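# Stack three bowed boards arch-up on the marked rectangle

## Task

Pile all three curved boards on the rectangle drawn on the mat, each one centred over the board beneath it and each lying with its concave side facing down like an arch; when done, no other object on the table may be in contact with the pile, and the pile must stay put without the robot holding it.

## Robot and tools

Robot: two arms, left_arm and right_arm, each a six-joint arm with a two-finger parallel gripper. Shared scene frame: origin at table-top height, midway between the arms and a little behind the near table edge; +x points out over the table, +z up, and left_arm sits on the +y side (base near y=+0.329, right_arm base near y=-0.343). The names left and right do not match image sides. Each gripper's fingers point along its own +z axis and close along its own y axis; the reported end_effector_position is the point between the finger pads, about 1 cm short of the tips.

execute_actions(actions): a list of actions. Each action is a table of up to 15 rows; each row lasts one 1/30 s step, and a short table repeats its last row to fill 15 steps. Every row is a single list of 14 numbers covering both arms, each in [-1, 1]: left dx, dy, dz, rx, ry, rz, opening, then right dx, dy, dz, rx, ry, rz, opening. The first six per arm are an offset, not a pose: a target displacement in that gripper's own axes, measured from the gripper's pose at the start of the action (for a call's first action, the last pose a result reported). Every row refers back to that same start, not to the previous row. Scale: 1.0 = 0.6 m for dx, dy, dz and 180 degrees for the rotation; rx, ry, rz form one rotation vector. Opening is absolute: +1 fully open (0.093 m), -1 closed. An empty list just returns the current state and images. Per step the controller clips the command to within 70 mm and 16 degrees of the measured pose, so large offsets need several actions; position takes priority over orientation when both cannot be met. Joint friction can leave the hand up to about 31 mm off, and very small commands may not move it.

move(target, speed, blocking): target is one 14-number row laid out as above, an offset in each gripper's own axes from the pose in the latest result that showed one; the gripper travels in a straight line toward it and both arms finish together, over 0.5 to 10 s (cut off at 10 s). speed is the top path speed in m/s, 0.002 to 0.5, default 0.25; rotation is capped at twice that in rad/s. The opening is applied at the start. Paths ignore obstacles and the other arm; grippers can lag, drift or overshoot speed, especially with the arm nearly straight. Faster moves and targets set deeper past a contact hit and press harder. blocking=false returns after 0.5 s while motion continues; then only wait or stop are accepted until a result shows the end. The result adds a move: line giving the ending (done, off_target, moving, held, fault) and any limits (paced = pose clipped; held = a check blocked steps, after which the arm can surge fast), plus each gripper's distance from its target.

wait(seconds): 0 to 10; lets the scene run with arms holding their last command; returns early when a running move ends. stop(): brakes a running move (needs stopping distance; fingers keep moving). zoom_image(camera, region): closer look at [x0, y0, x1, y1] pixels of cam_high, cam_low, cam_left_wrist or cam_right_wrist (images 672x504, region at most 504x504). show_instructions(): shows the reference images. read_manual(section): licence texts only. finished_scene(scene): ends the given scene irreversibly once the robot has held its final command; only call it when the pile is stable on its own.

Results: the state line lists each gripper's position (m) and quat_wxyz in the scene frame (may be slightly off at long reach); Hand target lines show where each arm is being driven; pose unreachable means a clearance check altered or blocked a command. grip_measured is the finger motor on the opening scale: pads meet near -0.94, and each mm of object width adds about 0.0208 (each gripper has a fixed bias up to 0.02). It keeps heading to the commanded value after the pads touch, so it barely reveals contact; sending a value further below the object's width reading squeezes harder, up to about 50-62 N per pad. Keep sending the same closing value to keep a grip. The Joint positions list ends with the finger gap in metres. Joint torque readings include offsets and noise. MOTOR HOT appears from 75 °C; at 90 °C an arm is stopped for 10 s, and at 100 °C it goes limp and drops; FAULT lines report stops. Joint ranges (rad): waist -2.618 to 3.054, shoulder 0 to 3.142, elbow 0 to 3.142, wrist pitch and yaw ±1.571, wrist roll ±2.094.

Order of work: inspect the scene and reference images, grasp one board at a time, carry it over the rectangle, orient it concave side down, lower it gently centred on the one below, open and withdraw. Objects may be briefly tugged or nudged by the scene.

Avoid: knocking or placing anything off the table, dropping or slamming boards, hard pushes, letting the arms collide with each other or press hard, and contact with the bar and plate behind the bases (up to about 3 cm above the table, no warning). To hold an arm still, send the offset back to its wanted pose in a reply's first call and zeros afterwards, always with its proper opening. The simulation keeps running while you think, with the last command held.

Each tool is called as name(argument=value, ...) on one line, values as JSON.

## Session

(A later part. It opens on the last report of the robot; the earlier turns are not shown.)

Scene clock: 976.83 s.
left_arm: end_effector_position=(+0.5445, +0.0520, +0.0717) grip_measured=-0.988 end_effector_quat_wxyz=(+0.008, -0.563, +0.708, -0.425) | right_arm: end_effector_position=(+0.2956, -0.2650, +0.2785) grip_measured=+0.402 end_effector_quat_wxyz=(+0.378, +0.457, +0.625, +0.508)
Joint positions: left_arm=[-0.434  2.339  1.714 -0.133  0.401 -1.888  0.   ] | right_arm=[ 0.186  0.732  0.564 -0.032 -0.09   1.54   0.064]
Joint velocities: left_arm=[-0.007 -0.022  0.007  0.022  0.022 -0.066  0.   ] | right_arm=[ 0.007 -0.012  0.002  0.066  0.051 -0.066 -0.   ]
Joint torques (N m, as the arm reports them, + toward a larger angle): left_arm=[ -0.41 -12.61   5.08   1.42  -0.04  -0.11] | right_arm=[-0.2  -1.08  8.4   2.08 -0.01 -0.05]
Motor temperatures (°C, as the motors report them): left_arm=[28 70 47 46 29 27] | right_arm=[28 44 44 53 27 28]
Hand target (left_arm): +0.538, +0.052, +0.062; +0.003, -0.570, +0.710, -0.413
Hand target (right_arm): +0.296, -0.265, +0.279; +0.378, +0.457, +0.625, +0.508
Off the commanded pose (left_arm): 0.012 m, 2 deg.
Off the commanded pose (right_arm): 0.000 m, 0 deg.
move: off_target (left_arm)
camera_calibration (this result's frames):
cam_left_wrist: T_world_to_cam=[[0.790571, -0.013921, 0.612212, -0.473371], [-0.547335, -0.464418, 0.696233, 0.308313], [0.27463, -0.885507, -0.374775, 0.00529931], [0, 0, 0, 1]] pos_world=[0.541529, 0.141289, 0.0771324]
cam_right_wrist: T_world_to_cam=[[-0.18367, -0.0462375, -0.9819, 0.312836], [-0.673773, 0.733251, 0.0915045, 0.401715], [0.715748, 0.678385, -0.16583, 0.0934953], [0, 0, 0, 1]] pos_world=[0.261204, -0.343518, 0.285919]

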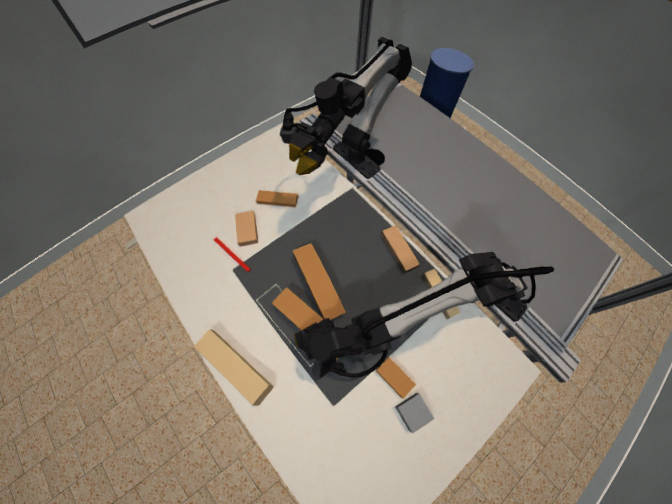

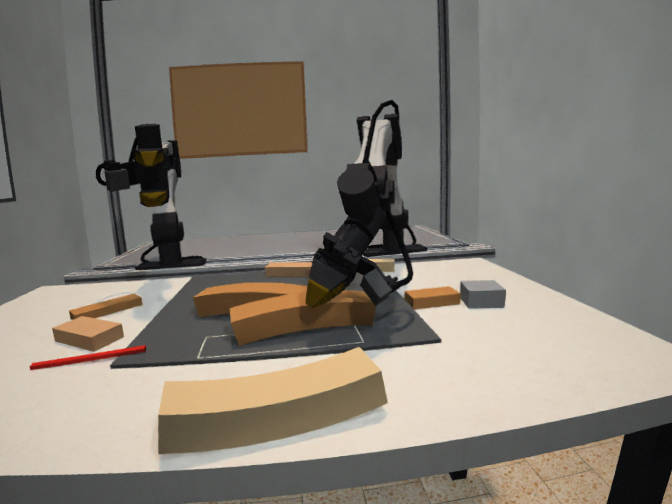

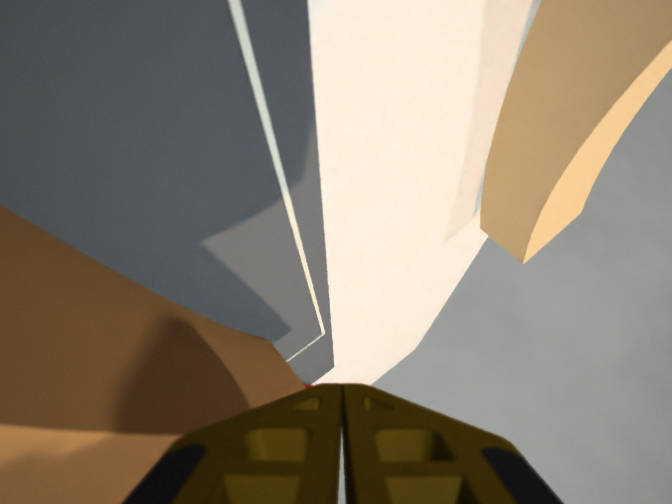

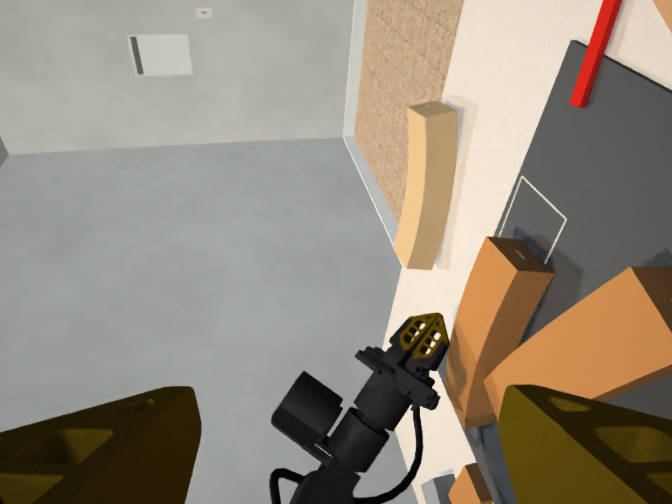

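move(target=[0,0.22,-0.5,0,0,0,0.4,0,0,0,0,0,0,0.4], speed=0.2)

zoom_image(camera="cam_high", region=[180,220,380,420])

zoom_image(camera="cam_low", region=[130,250,430,470])

Scene clock: 981.53 s.
left_arm: end_effector_position=(+0.2976, +0.2275, +0.1825) grip_measured=+0.398 end_effector_quat_wxyz=(+0.010, -0.560, +0.709, -0.428) | right_arm: end_effector_position=(+0.2956, -0.2650, +0.2785) grip_measured=+0.402 end_effector_quat_wxyz=(+0.378, +0.457, +0.625, +0.508)
Joint positions: left_arm=[-0.057  1.169  0.805 -0.552  0.658 -1.56   0.064] | right_arm=[ 0.186  0.732  0.564 -0.032 -0.09   1.54   0.064]
Joint velocities: left_arm=[ 0.017  0.002 -0.012 -0.037 -0.037  0.007 -0.001] | right_arm=[-0.012 -0.007 -0.002 -0.007  0.022 -0.037  0.   ]
Joint torques (N m, as the arm reports them, + toward a larger angle): left_arm=[ 1.09 -4.28  5.94  1.17  0.24  0.04] | right_arm=[-0.21 -1.26  8.7   2.1  -0.04 -0.03]
Motor temperatures (°C, as the motors report them): left_arm=[28 71 46 46 29 27] | right_arm=[28 44 44 53 27 28]
Hand target (left_arm): +0.293, +0.230, +0.179; +0.006, -0.564, +0.708, -0.426
Hand target (right_arm): +0.296, -0.265, +0.279; +0.378, +0.457, +0.625, +0.508
Off the commanded pose (left_arm): 0.006 m, 1 deg.
Off the commanded pose (right_arm): 0.000 m, 0 deg.
move: done
camera_calibration (this result's frames):
cam_left_wrist: T_world_to_cam=[[0.784408, -0.0161047, 0.620036, -0.342673], [-0.555788, -0.461999, 0.691127, 0.180406], [0.275326, -0.886734, -0.371346, 0.269409], [0, 0, 0, 1]] pos_world=[0.294887, 0.316723, 0.18783]
cam_right_wrist: T_world_to_cam=[[-0.18367, -0.0462375, -0.9819, 0.312836], [-0.673773, 0.733251, 0.0915045, 0.401715], [0.715748, 0.678385, -0.16583, 0.0934953], [0, 0, 0, 1]] pos_world=[0.261204, -0.343518, 0.285919]

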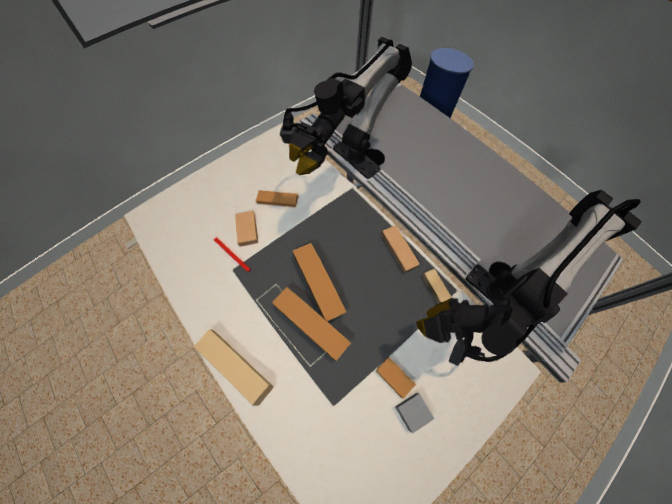

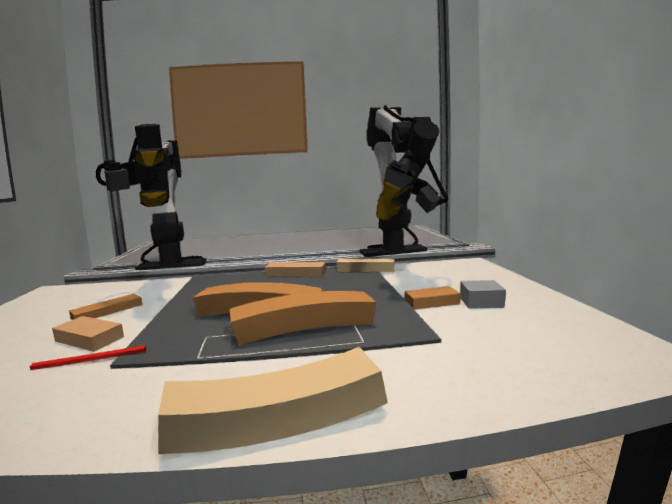

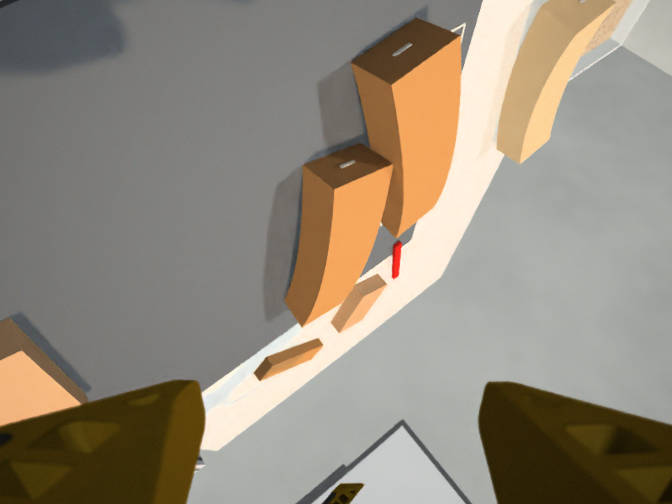

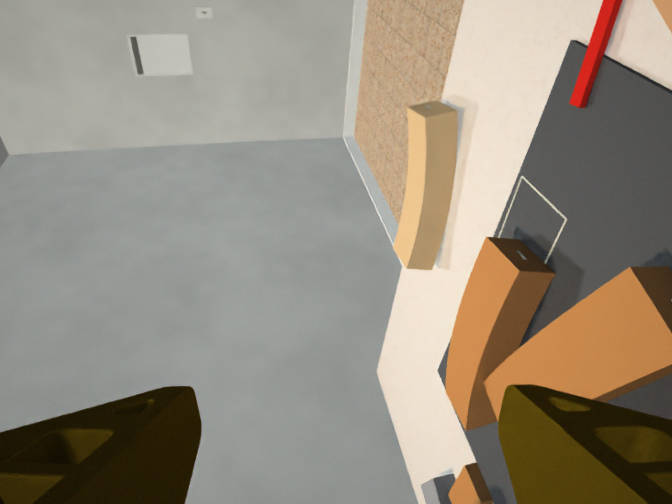

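Region (180, 220, 380, 420) of cam_high's 672x504 image, scaled by 2.520, with more detail than that image has.

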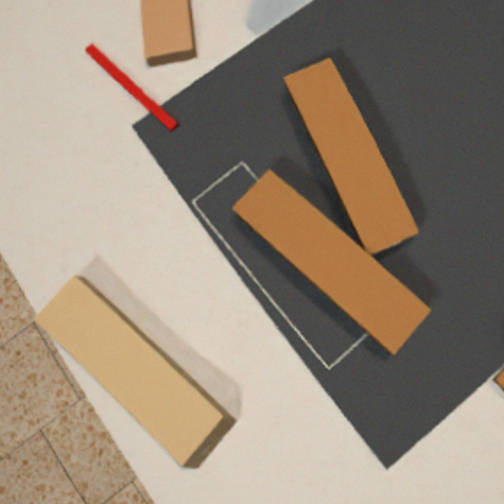

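Region (130, 250, 430, 470) of cam_low's 672x504 image, scaled by 1.680, with more detail than that image has; it fills the top 370 rows of this view, and the rest is white.

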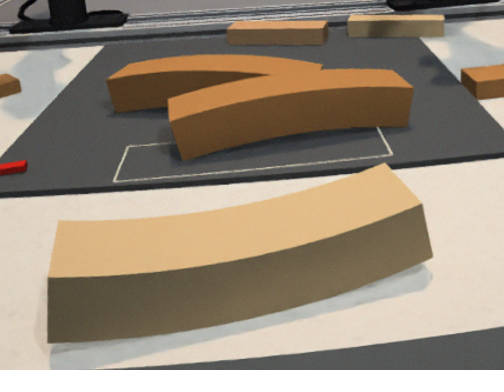

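wait(seconds=10)

wait(seconds=10)

wait(seconds=10)

move(target=[-0.115,-0.332,0.51,0.157,-0.08,0.162,0.7,0,0,0,0,0,0,0.4], speed=0.2)

Scene clock: 1002.80 s.
left_arm: end_effector_position=(+0.2971, +0.2273, +0.1822) grip_measured=+0.398 end_effector_quat_wxyz=(+0.010, -0.560, +0.710, -0.428) | right_arm: end_effector_position=(+0.2956, -0.2650, +0.2785) grip_measured=+0.402 end_effector_quat_wxyz=(+0.378, +0.457, +0.625, +0.508)
Joint positions: left_arm=[-0.057  1.169  0.805 -0.555  0.659 -1.558  0.064] | right_arm=[ 0.186  0.732  0.564 -0.032 -0.09   1.54   0.064]
Joint velocities: left_arm=[ 0.012  0.007 -0.012 -0.007 -0.022  0.081  0.001] | right_arm=[-0.032 -0.007  0.002 -0.037  0.007  0.007  0.001]
Joint torques (N m, as the arm reports them, + toward a larger angle): left_arm=[ 0.96 -4.03  5.88  1.19  0.25 -0.02] | right_arm=[-0.14 -1.14  8.62  2.09 -0.02 -0.05]
Motor temperatures (°C, as the motors report them): left_arm=[28 64 46 45 29 27] | right_arm=[28 43 44 53 27 28]
Hand target (left_arm): +0.293, +0.230, +0.179; +0.006, -0.564, +0.708, -0.426
Hand target (right_arm): +0.296, -0.265, +0.279; +0.378, +0.457, +0.625, +0.508
Off the commanded pose (left_arm): 0.005 m, 1 deg.
Off the commanded pose (right_arm): 0.000 m, 0 deg.
wait: 10.00 s; at rest from the start
camera_calibration (this result's frames):
cam_left_wrist: T_world_to_cam=[[0.785093, -0.0175838, 0.619129, -0.341903], [-0.555751, -0.461298, 0.691625, 0.180021], [0.273441, -0.887071, -0.371934, 0.27009], [0, 0, 0, 1]] pos_world=[0.294619, 0.316621, 0.18763]
cam_right_wrist: T_world_to_cam=[[-0.18367, -0.0462375, -0.9819, 0.312836], [-0.673773, 0.733251, 0.0915045, 0.401715], [0.715748, 0.678385, -0.16583, 0.0934953], [0, 0, 0, 1]] pos_world=[0.261204, -0.343518, 0.285919]

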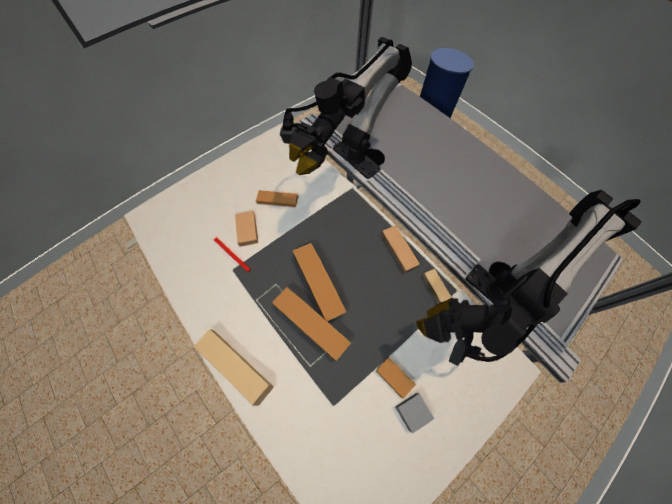

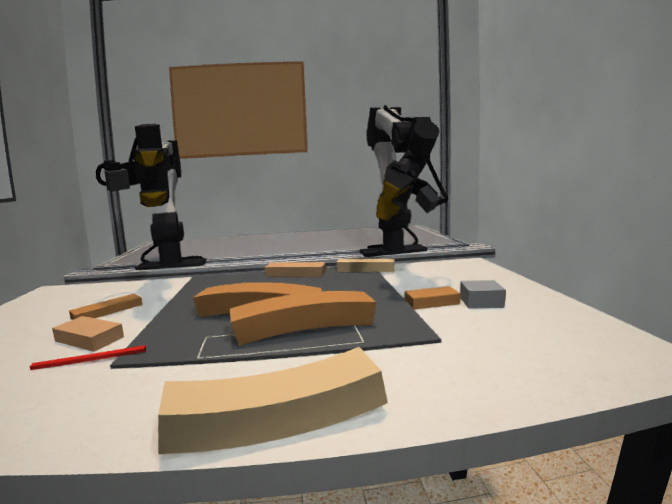

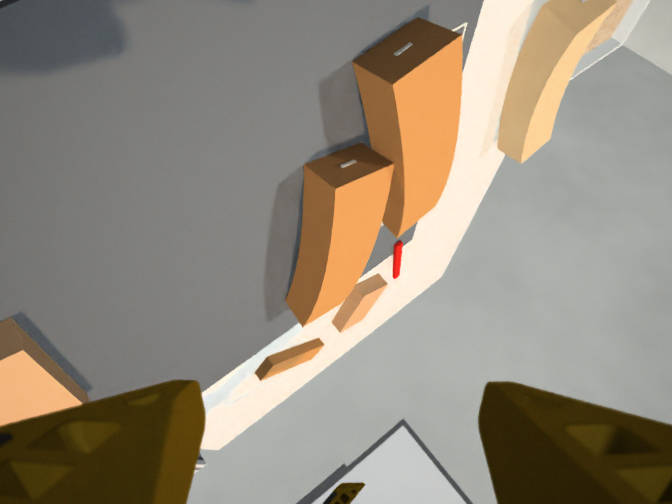

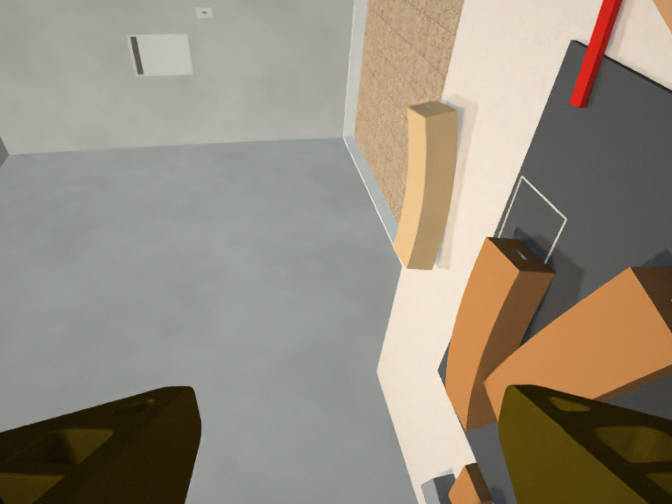

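Scene clock: 1012.80 s.
left_arm: end_effector_position=(+0.2971, +0.2273, +0.1822) grip_measured=+0.398 end_effector_quat_wxyz=(+0.010, -0.560, +0.710, -0.428) | right_arm: end_effector_position=(+0.2956, -0.2650, +0.2785) grip_measured=+0.402 end_effector_quat_wxyz=(+0.378, +0.457, +0.625, +0.508)
Joint positions: left_arm=[-0.057  1.169  0.805 -0.555  0.659 -1.558  0.064] | right_arm=[ 0.186  0.732  0.564 -0.032 -0.09   1.54   0.064]
Joint velocities: left_arm=[ 0.002  0.017 -0.002  0.066  0.007  0.007  0.   ] | right_arm=[ 0.002 -0.022 -0.007 -0.037  0.095  0.007  0.   ]
Joint torques (N m, as the arm reports them, + toward a larger angle): left_arm=[ 0.98 -4.24  5.86  1.22  0.29  0.  ] | right_arm=[-0.36 -1.06  8.62  2.08 -0.06 -0.06]
Motor temperatures (°C, as the motors report them): left_arm=[28 62 45 45 29 27] | right_arm=[28 43 44 53 27 28]
Hand target (left_arm): +0.293, +0.230, +0.179; +0.006, -0.564, +0.708, -0.426
Hand target (right_arm): +0.296, -0.265, +0.279; +0.378, +0.457, +0.625, +0.508
Off the commanded pose (left_arm): 0.005 m, 1 deg.
Off the commanded pose (right_arm): 0.000 m, 0 deg.
wait: 10.00 s; at rest by 0.17 s
camera_calibration (this result's frames):
cam_left_wrist: T_world_to_cam=[[0.785093, -0.0175838, 0.619129, -0.341903], [-0.555751, -0.461298, 0.691625, 0.180021], [0.273441, -0.887071, -0.371934, 0.27009], [0, 0, 0, 1]] pos_world=[0.294619, 0.316621, 0.18763]
cam_right_wrist: T_world_to_cam=[[-0.18367, -0.0462375, -0.9819, 0.312836], [-0.673773, 0.733251, 0.0915045, 0.401715], [0.715748, 0.678385, -0.16583, 0.0934953], [0, 0, 0, 1]] pos_world=[0.261204, -0.343518, 0.285919]

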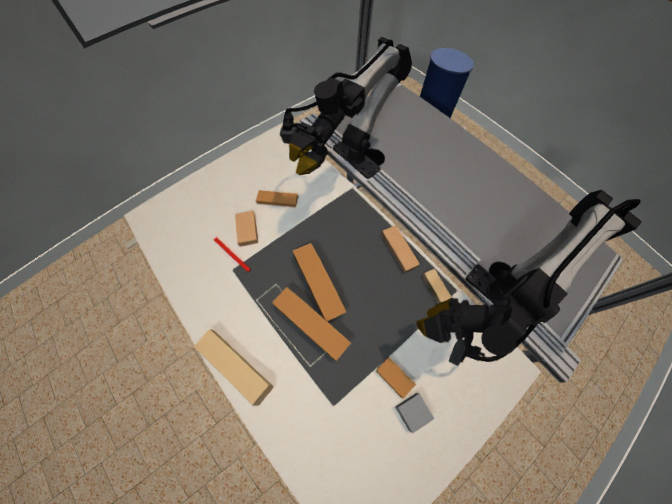

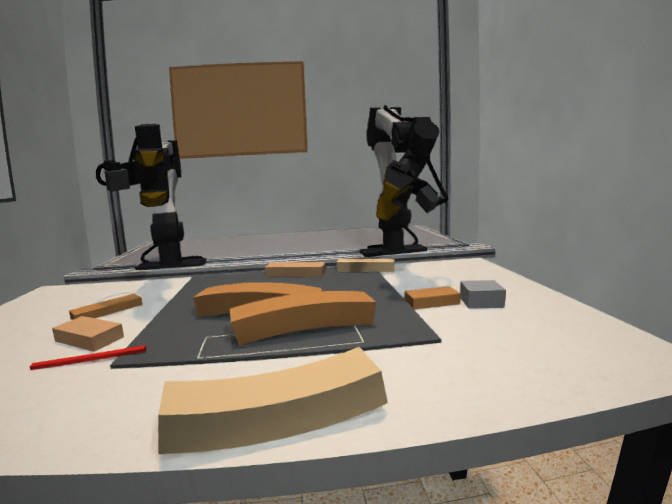

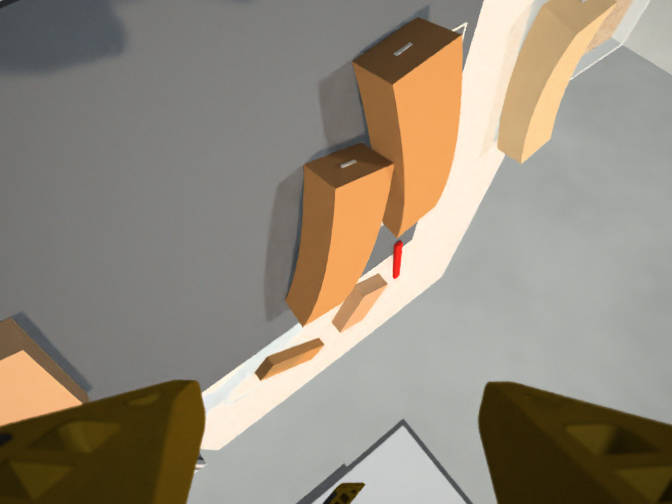

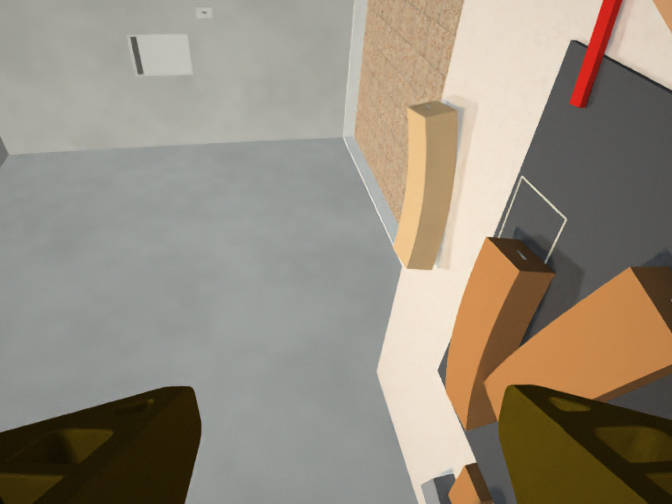

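Scene clock: 1022.80 s.
left_arm: end_effector_position=(+0.2971, +0.2273, +0.1822) grip_measured=+0.398 end_effector_quat_wxyz=(+0.010, -0.560, +0.710, -0.428) | right_arm: end_effector_position=(+0.2956, -0.2650, +0.2785) grip_measured=+0.402 end_effector_quat_wxyz=(+0.378, +0.457, +0.625, +0.508)
Joint positions: left_arm=[-0.057  1.169  0.805 -0.555  0.659 -1.558  0.064] | right_arm=[ 0.186  0.732  0.564 -0.032 -0.09   1.54   0.064]
Joint velocities: left_arm=[-0.002 -0.002  0.007 -0.007 -0.007 -0.051 -0.001] | right_arm=[ 0.007 -0.007 -0.012  0.051  0.037 -0.007  0.   ]
Joint torques (N m, as the arm reports them, + toward a larger angle): left_arm=[ 1.14 -4.19  5.96  1.15  0.28 -0.01] | right_arm=[-0.22 -0.94  8.75  2.11 -0.01 -0.11]
Motor temperatures (°C, as the motors report them): left_arm=[28 60 45 45 29 27] | right_arm=[28 42 44 54 27 28]
Hand target (left_arm): +0.293, +0.230, +0.179; +0.006, -0.564, +0.708, -0.426
Hand target (right_arm): +0.296, -0.265, +0.279; +0.378, +0.457, +0.625, +0.508
Off the commanded pose (left_arm): 0.005 m, 1 deg.
Off the commanded pose (right_arm): 0.000 m, 0 deg.
wait: 10.00 s; at rest by 0.17 s
camera_calibration (this result's frames):
cam_left_wrist: T_world_to_cam=[[0.785093, -0.0175838, 0.619129, -0.341903], [-0.555751, -0.461298, 0.691625, 0.180021], [0.273441, -0.887071, -0.371934, 0.27009], [0, 0, 0, 1]] pos_world=[0.294619, 0.316621, 0.18763]
cam_right_wrist: T_world_to_cam=[[-0.18367, -0.0462375, -0.9819, 0.312836], [-0.673773, 0.733251, 0.0915045, 0.401715], [0.715748, 0.678385, -0.16583, 0.0934953], [0, 0, 0, 1]] pos_world=[0.261204, -0.343518, 0.285919]

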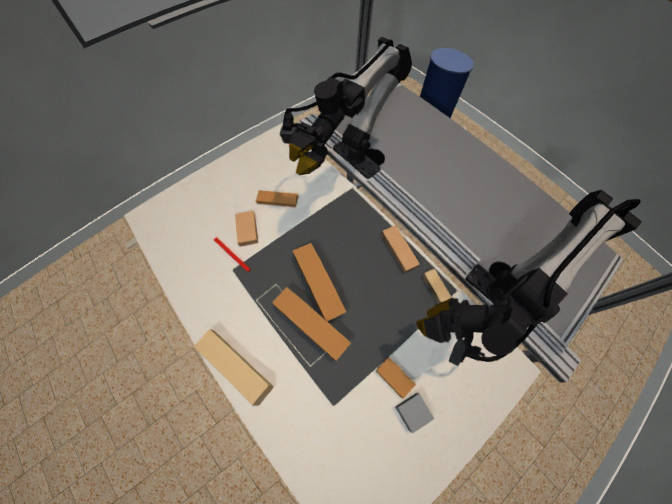

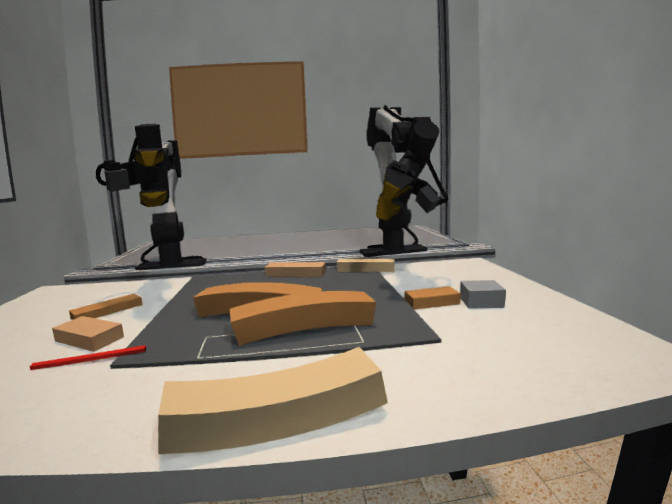

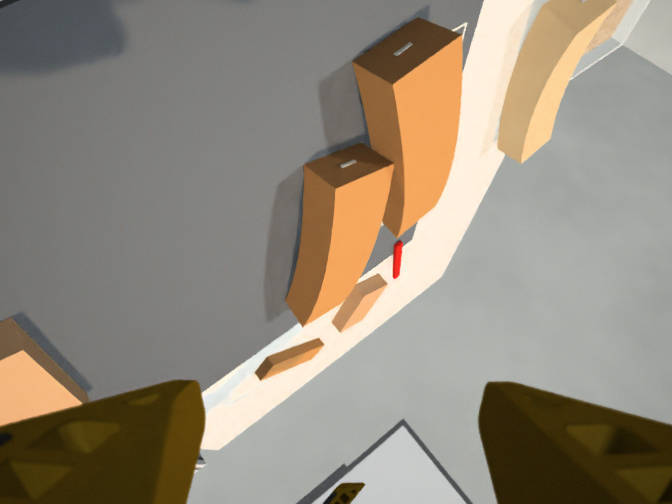

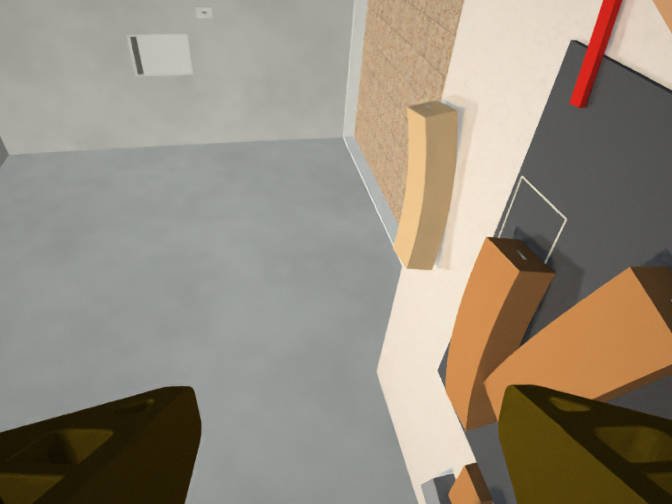

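Scene clock: 1025.20 s.
left_arm: end_effector_position=(+0.6305, +0.1101, +0.0835) grip_measured=+0.698 end_effector_quat_wxyz=(+0.342, -0.400, +0.691, -0.495) | right_arm: end_effector_position=(+0.2956, -0.2650, +0.2785) grip_measured=+0.402 end_effector_quat_wxyz=(+0.378, +0.457, +0.625, +0.508)
Joint positions: left_arm=[-0.369  2.476  1.609  0.587  0.142 -1.468  0.079] | right_arm=[ 0.186  0.732  0.564 -0.032 -0.09   1.54   0.064]
Joint velocities: left_arm=[-0.007  0.007  0.002 -0.066  0.037 -0.066 -0.   ] | right_arm=[ 0.012  0.002 -0.002  0.022 -0.007  0.022 -0.002]
Joint torques (N m, as the arm reports them, + toward a larger angle): left_arm=[ -1.22 -12.3    8.04   1.75  -0.06  -0.05] | right_arm=[-0.11 -1.04  8.54  2.1  -0.04 -0.02]
Motor temperatures (°C, as the motors report them): left_arm=[28 60 45 45 29 27] | right_arm=[28 42 44 54 27 28]
Hand target (left_arm): +0.630, +0.100, +0.083; +0.339, -0.395, +0.695, -0.496
Hand target (right_arm): +0.296, -0.265, +0.279; +0.378, +0.457, +0.625, +0.508
Off the commanded pose (left_arm): 0.012 m, 1 deg.
Off the commanded pose (right_arm): 0.000 m, 0 deg.
move: off_target (left_arm)
camera_calibration (this result's frames):
cam_left_wrist: T_world_to_cam=[[0.214384, -0.198257, 0.956417, -0.192981], [-0.781761, -0.621855, 0.0463293, 0.593556], [0.585568, -0.757622, -0.288305, -0.179782], [0, 0, 0, 1]] pos_world=[0.610666, 0.194639, 0.105239]
cam_right_wrist: T_world_to_cam=[[-0.18367, -0.0462375, -0.9819, 0.312836], [-0.673773, 0.733251, 0.0915045, 0.401715], [0.715748, 0.678385, -0.16583, 0.0934953], [0, 0, 0, 1]] pos_world=[0.261204, -0.343518, 0.285919]

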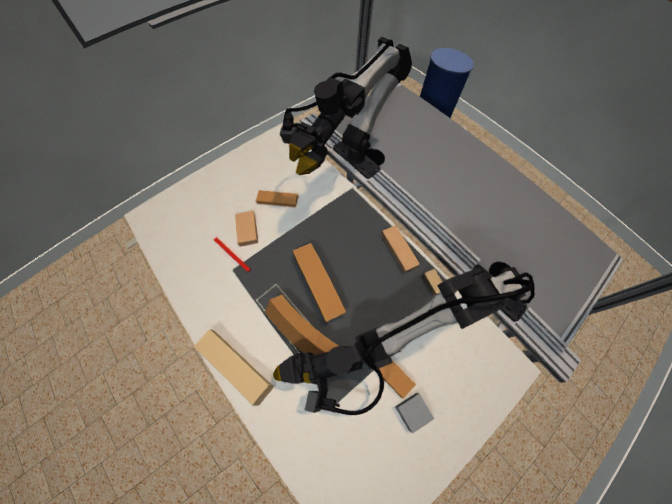

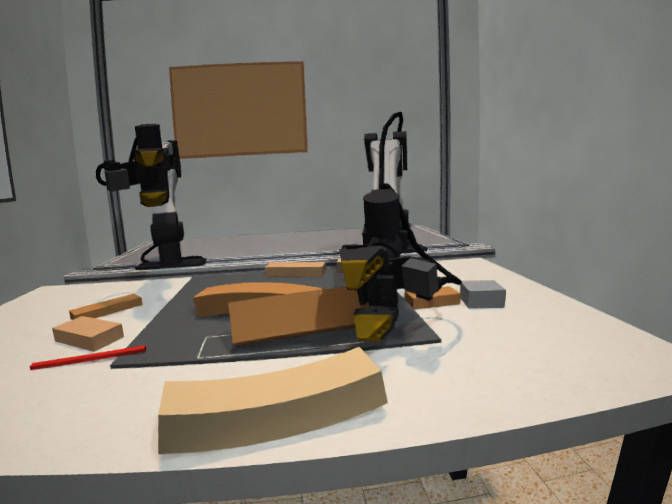

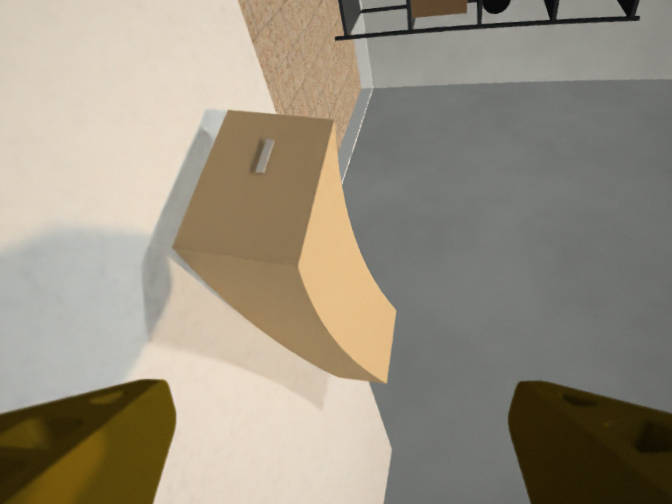

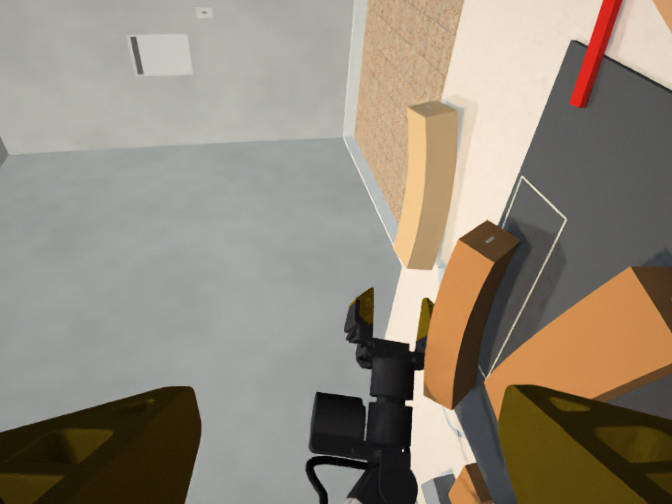

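move(target=[0,0,-0.12,0,0,0,0.7,0,0,0,0,0,0,0.4], speed=0.06)

Scene clock: 1028.57 s.
left_arm: end_effector_position=(+0.5706, +0.1337, +0.0975) grip_measured=+0.698 end_effector_quat_wxyz=(+0.341, -0.402, +0.693, -0.492) | right_arm: end_effector_position=(+0.2956, -0.2650, +0.2785) grip_measured=+0.402 end_effector_quat_wxyz=(+0.378, +0.457, +0.625, +0.508)
Joint positions: left_arm=[-0.358  2.251  1.248  0.712  0.15  -1.462  0.079] | right_arm=[ 0.186  0.732  0.564 -0.032 -0.09   1.54   0.064]
Joint velocities: left_arm=[ 0.002 -0.022  0.002 -0.051 -0.022  0.066 -0.   ] | right_arm=[-0.012  0.007 -0.002 -0.022 -0.022 -0.022 -0.   ]
Joint torques (N m, as the arm reports them, + toward a larger angle): left_arm=[  0.98 -12.8    4.27   1.96   0.07  -0.07] | right_arm=[-0.34 -1.17  8.69  2.11 -0.06 -0.04]
Motor temperatures (°C, as the motors report them): left_arm=[28 63 46 46 29 27] | right_arm=[28 42 44 54 27 28]
Hand target (left_arm): +0.567, +0.140, +0.103; +0.342, -0.400, +0.691, -0.496
Hand target (right_arm): +0.296, -0.265, +0.279; +0.378, +0.457, +0.625, +0.508
Off the commanded pose (left_arm): 0.009 m, 1 deg.
Off the commanded pose (right_arm): 0.000 m, 0 deg.
move: done
camera_calibration (this result's frames):
cam_left_wrist: T_world_to_cam=[[0.222102, -0.203198, 0.953615, -0.192368], [-0.780642, -0.623051, 0.049055, 0.560017], [0.584182, -0.755327, -0.297005, -0.121483], [0, 0, 0, 1]] pos_world=[0.550867, 0.218071, 0.119892]
cam_right_wrist: T_world_to_cam=[[-0.18367, -0.0462375, -0.9819, 0.312836], [-0.673773, 0.733251, 0.0915045, 0.401715], [0.715748, 0.678385, -0.16583, 0.0934953], [0, 0, 0, 1]] pos_world=[0.261204, -0.343518, 0.285919]

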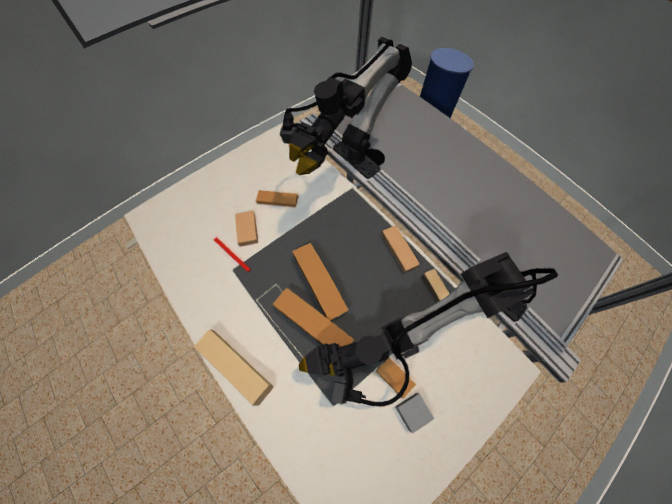

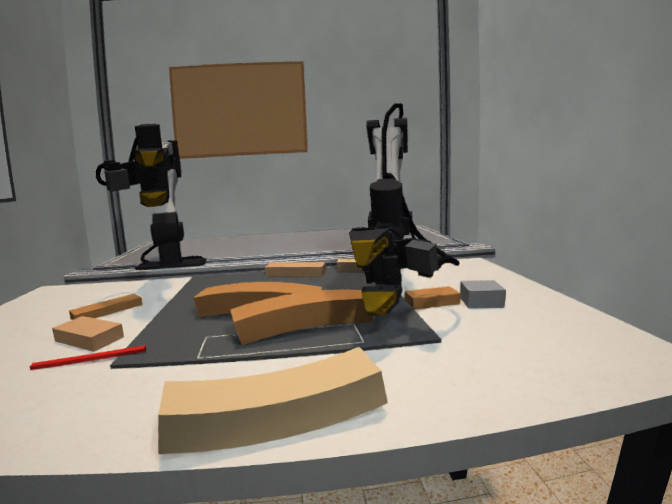

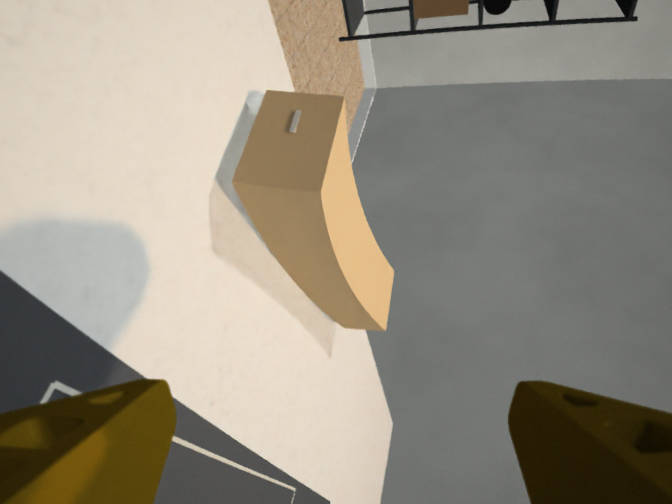

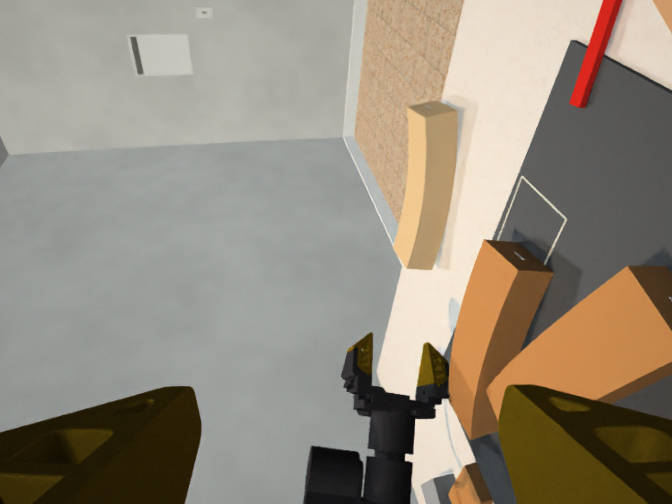

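move(target=[-0.01,-0.055,-0.4,0,0,0,0.7,0.112,-0.193,0.452,-0.173,0.439,-0.612,1], speed=0.25)

Scene clock: 1042.53 s.
left_arm: end_effector_position=(+0.3769, +0.2263, +0.1993) grip_measured=+0.698 end_effector_quat_wxyz=(+0.342, -0.399, +0.691, -0.497) | right_arm: end_effector_position=(+0.5123, -0.1351, +0.1195) grip_measured=+0.984 end_effector_quat_wxyz=(-0.290, +0.648, -0.654, -0.262)
Joint positions: left_arm=[-0.199  1.252  0.516  0.447  0.309 -1.419  0.079] | right_arm=[ 0.149  2.708  2.732 -1.367 -0.772 -1.3    0.092]
Joint velocities: left_arm=[-0.002 -0.002 -0.007 -0.022  0.037 -0.007 -0.002] | right_arm=[-0.002  0.022  0.066 -0.081  0.007 -0.037 -0.001]
Joint torques (N m, as the arm reports them, + toward a larger angle): left_arm=[ 1.03 -5.17  5.49  1.81  0.03  0.03] | right_arm=[  0.49 -14.48   7.84   0.49  -0.45  -0.11]
Motor temperatures (°C, as the motors report them): left_arm=[28 68 45 48 29 27] | right_arm=[28 43 44 53 27 28]
Hand target (left_arm): +0.373, +0.231, +0.194; +0.340, -0.402, +0.693, -0.492
Hand target (right_arm): +0.508, -0.133, +0.104; -0.271, +0.650, -0.658, -0.268
Off the commanded pose (left_arm): 0.006 m, 1 deg.
Off the commanded pose (right_arm): 0.011 m, 2 deg.
move: off_target (right_arm)
camera_calibration (this result's frames):
cam_left_wrist: T_world_to_cam=[[0.211596, -0.197376, 0.95722, -0.225624], [-0.784104, -0.618944, 0.0457038, 0.462531], [0.583445, -0.760231, -0.285729, 0.0909279], [0, 0, 0, 1]] pos_world=[0.357362, 0.310874, 0.220813]
cam_right_wrist: T_world_to_cam=[[0.999483, -0.0284371, 0.0150244, -0.520367], [-0.0215472, -0.938865, -0.343611, -0.0409941], [0.0238772, 0.343109, -0.938992, 0.225417], [0, 0, 0, 1]] pos_world=[0.513832, -0.130628, 0.205397]

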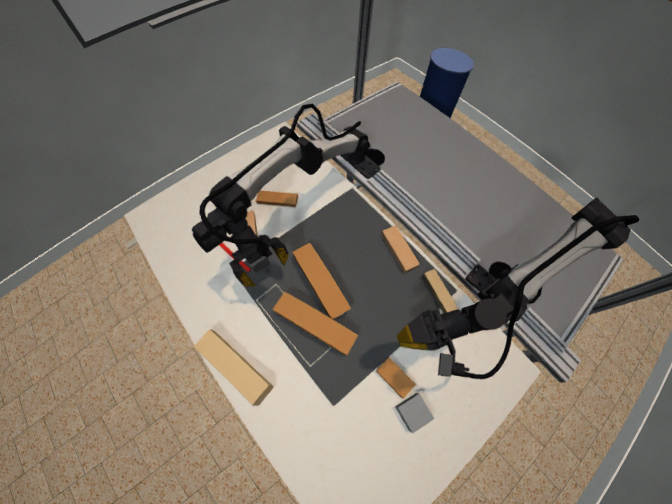

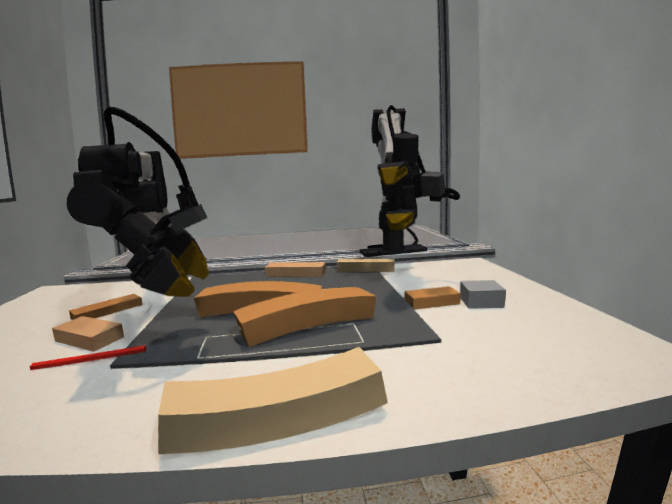

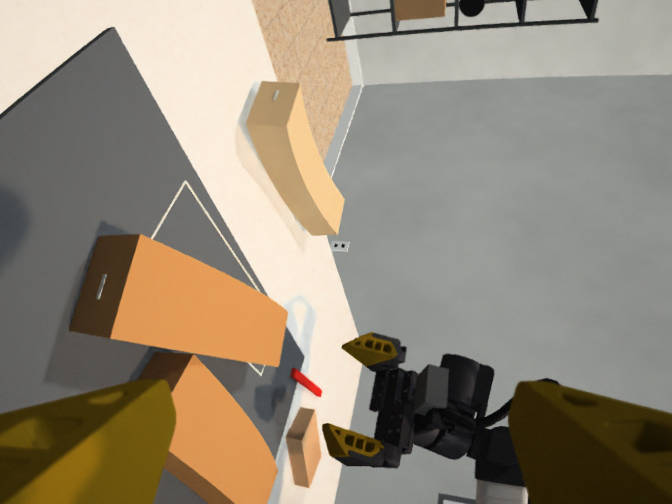

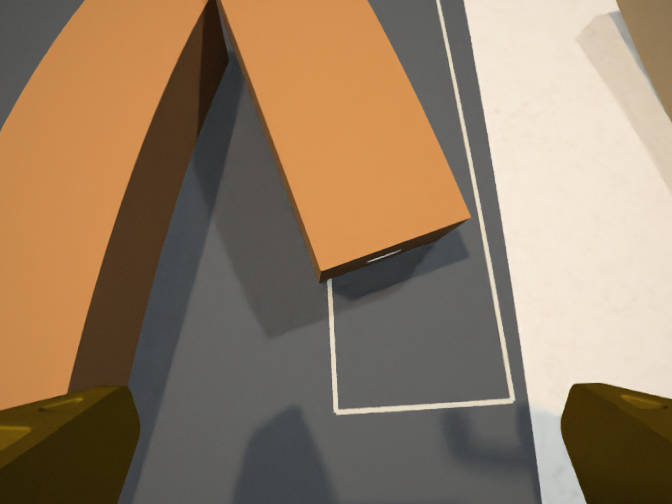

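move(target=[0.04,0.222,0.219,0.155,0.374,0.602,-1,0,0.3,-0.25,0,0,0,1], speed=0.25)

Scene clock: 1063.17 s.
left_arm: end_effector_position=(+0.4506, +0.1769, +0.0348) grip_measured=-0.989 end_effector_quat_wxyz=(+0.275, +0.648, +0.655, -0.274) | right_arm: end_effector_position=(+0.3361, -0.2380, +0.2202) grip_measured=+0.984 end_effector_quat_wxyz=(-0.294, +0.654, -0.651, -0.250)
Joint positions: left_arm=[-0.137  2.368  1.74  -0.873  0.81   1.461  0.   ] | right_arm=[-0.061  1.798  1.652 -1.384 -0.787 -1.599  0.092]
Joint velocities: left_arm=[-0.012  0.002 -0.002  0.022 -0.007  0.022  0.   ] | right_arm=[-0.002 -0.002 -0.007  0.037  0.022 -0.066 -0.001]
Joint torques (N m, as the arm reports them, + toward a larger angle): left_arm=[ -0.76 -11.04   7.52   0.25   0.38  -0.03] | right_arm=[ -0.84 -10.73   5.11   0.15  -0.71  -0.04]
Motor temperatures (°C, as the motors report them): left_arm=[28 64 45 47 29 27] | right_arm=[28 52 44 47 27 28]
Hand target (left_arm): +0.452, +0.174, +0.037; +0.272, +0.654, +0.651, -0.272
Hand target (right_arm): +0.328, -0.240, +0.218; -0.289, +0.648, -0.655, -0.260
Off the commanded pose (left_arm): 0.002 m, 1 deg.
Off the commanded pose (right_arm): 0.010 m, 2 deg.
move: done
camera_calibration (this result's frames):
cam_left_wrist: T_world_to_cam=[[-0.999948, -0.00747098, -0.00691609, 0.452396], [-0.0046905, 0.941011, -0.338344, -0.116522], [0.00903587, -0.338294, -0.940997, 0.170432], [0, 0, 0, 1]] pos_world=[0.450286, 0.170684, 0.12408]
cam_right_wrist: T_world_to_cam=[[0.998878, -0.0255047, 0.0398934, -0.353305], [-0.0108148, -0.943151, -0.332188, -0.113963], [0.0460979, 0.331384, -0.942369, 0.350054], [0, 0, 0, 1]] pos_world=[0.335539, -0.232498, 0.306117]

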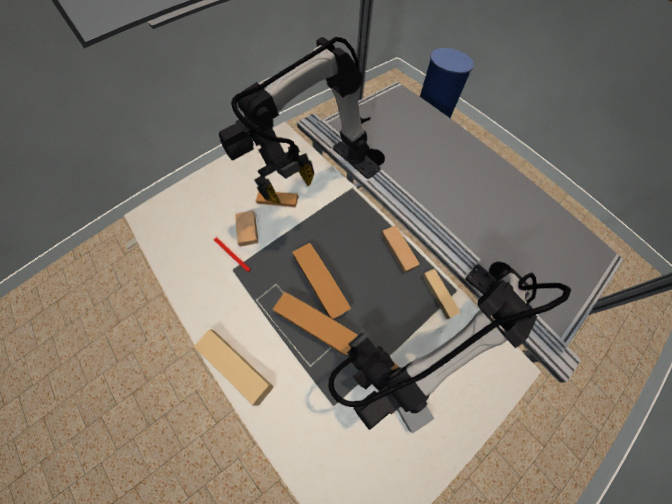

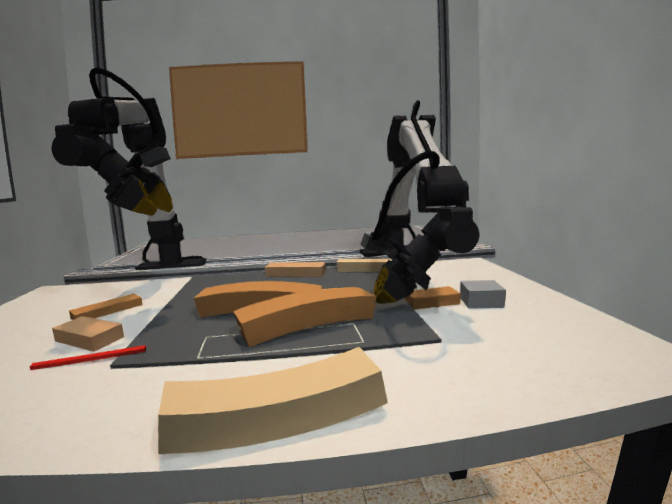

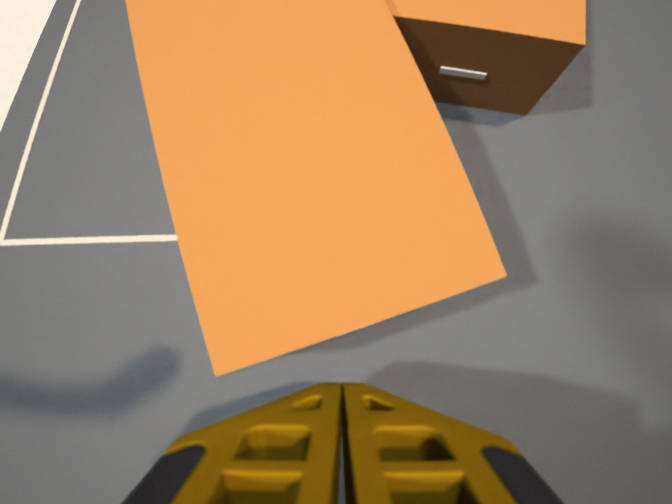

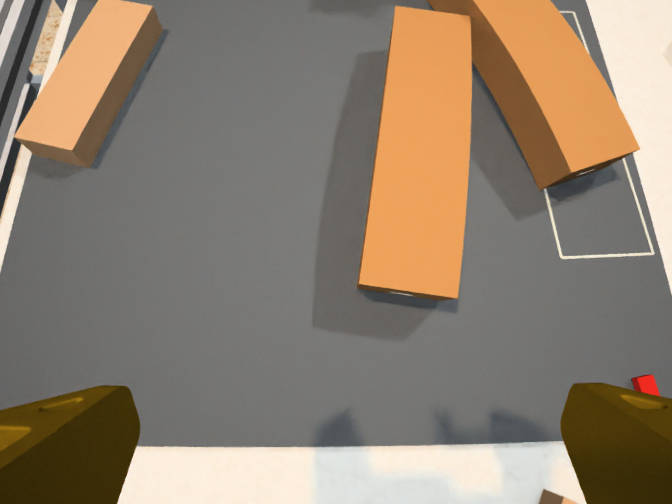

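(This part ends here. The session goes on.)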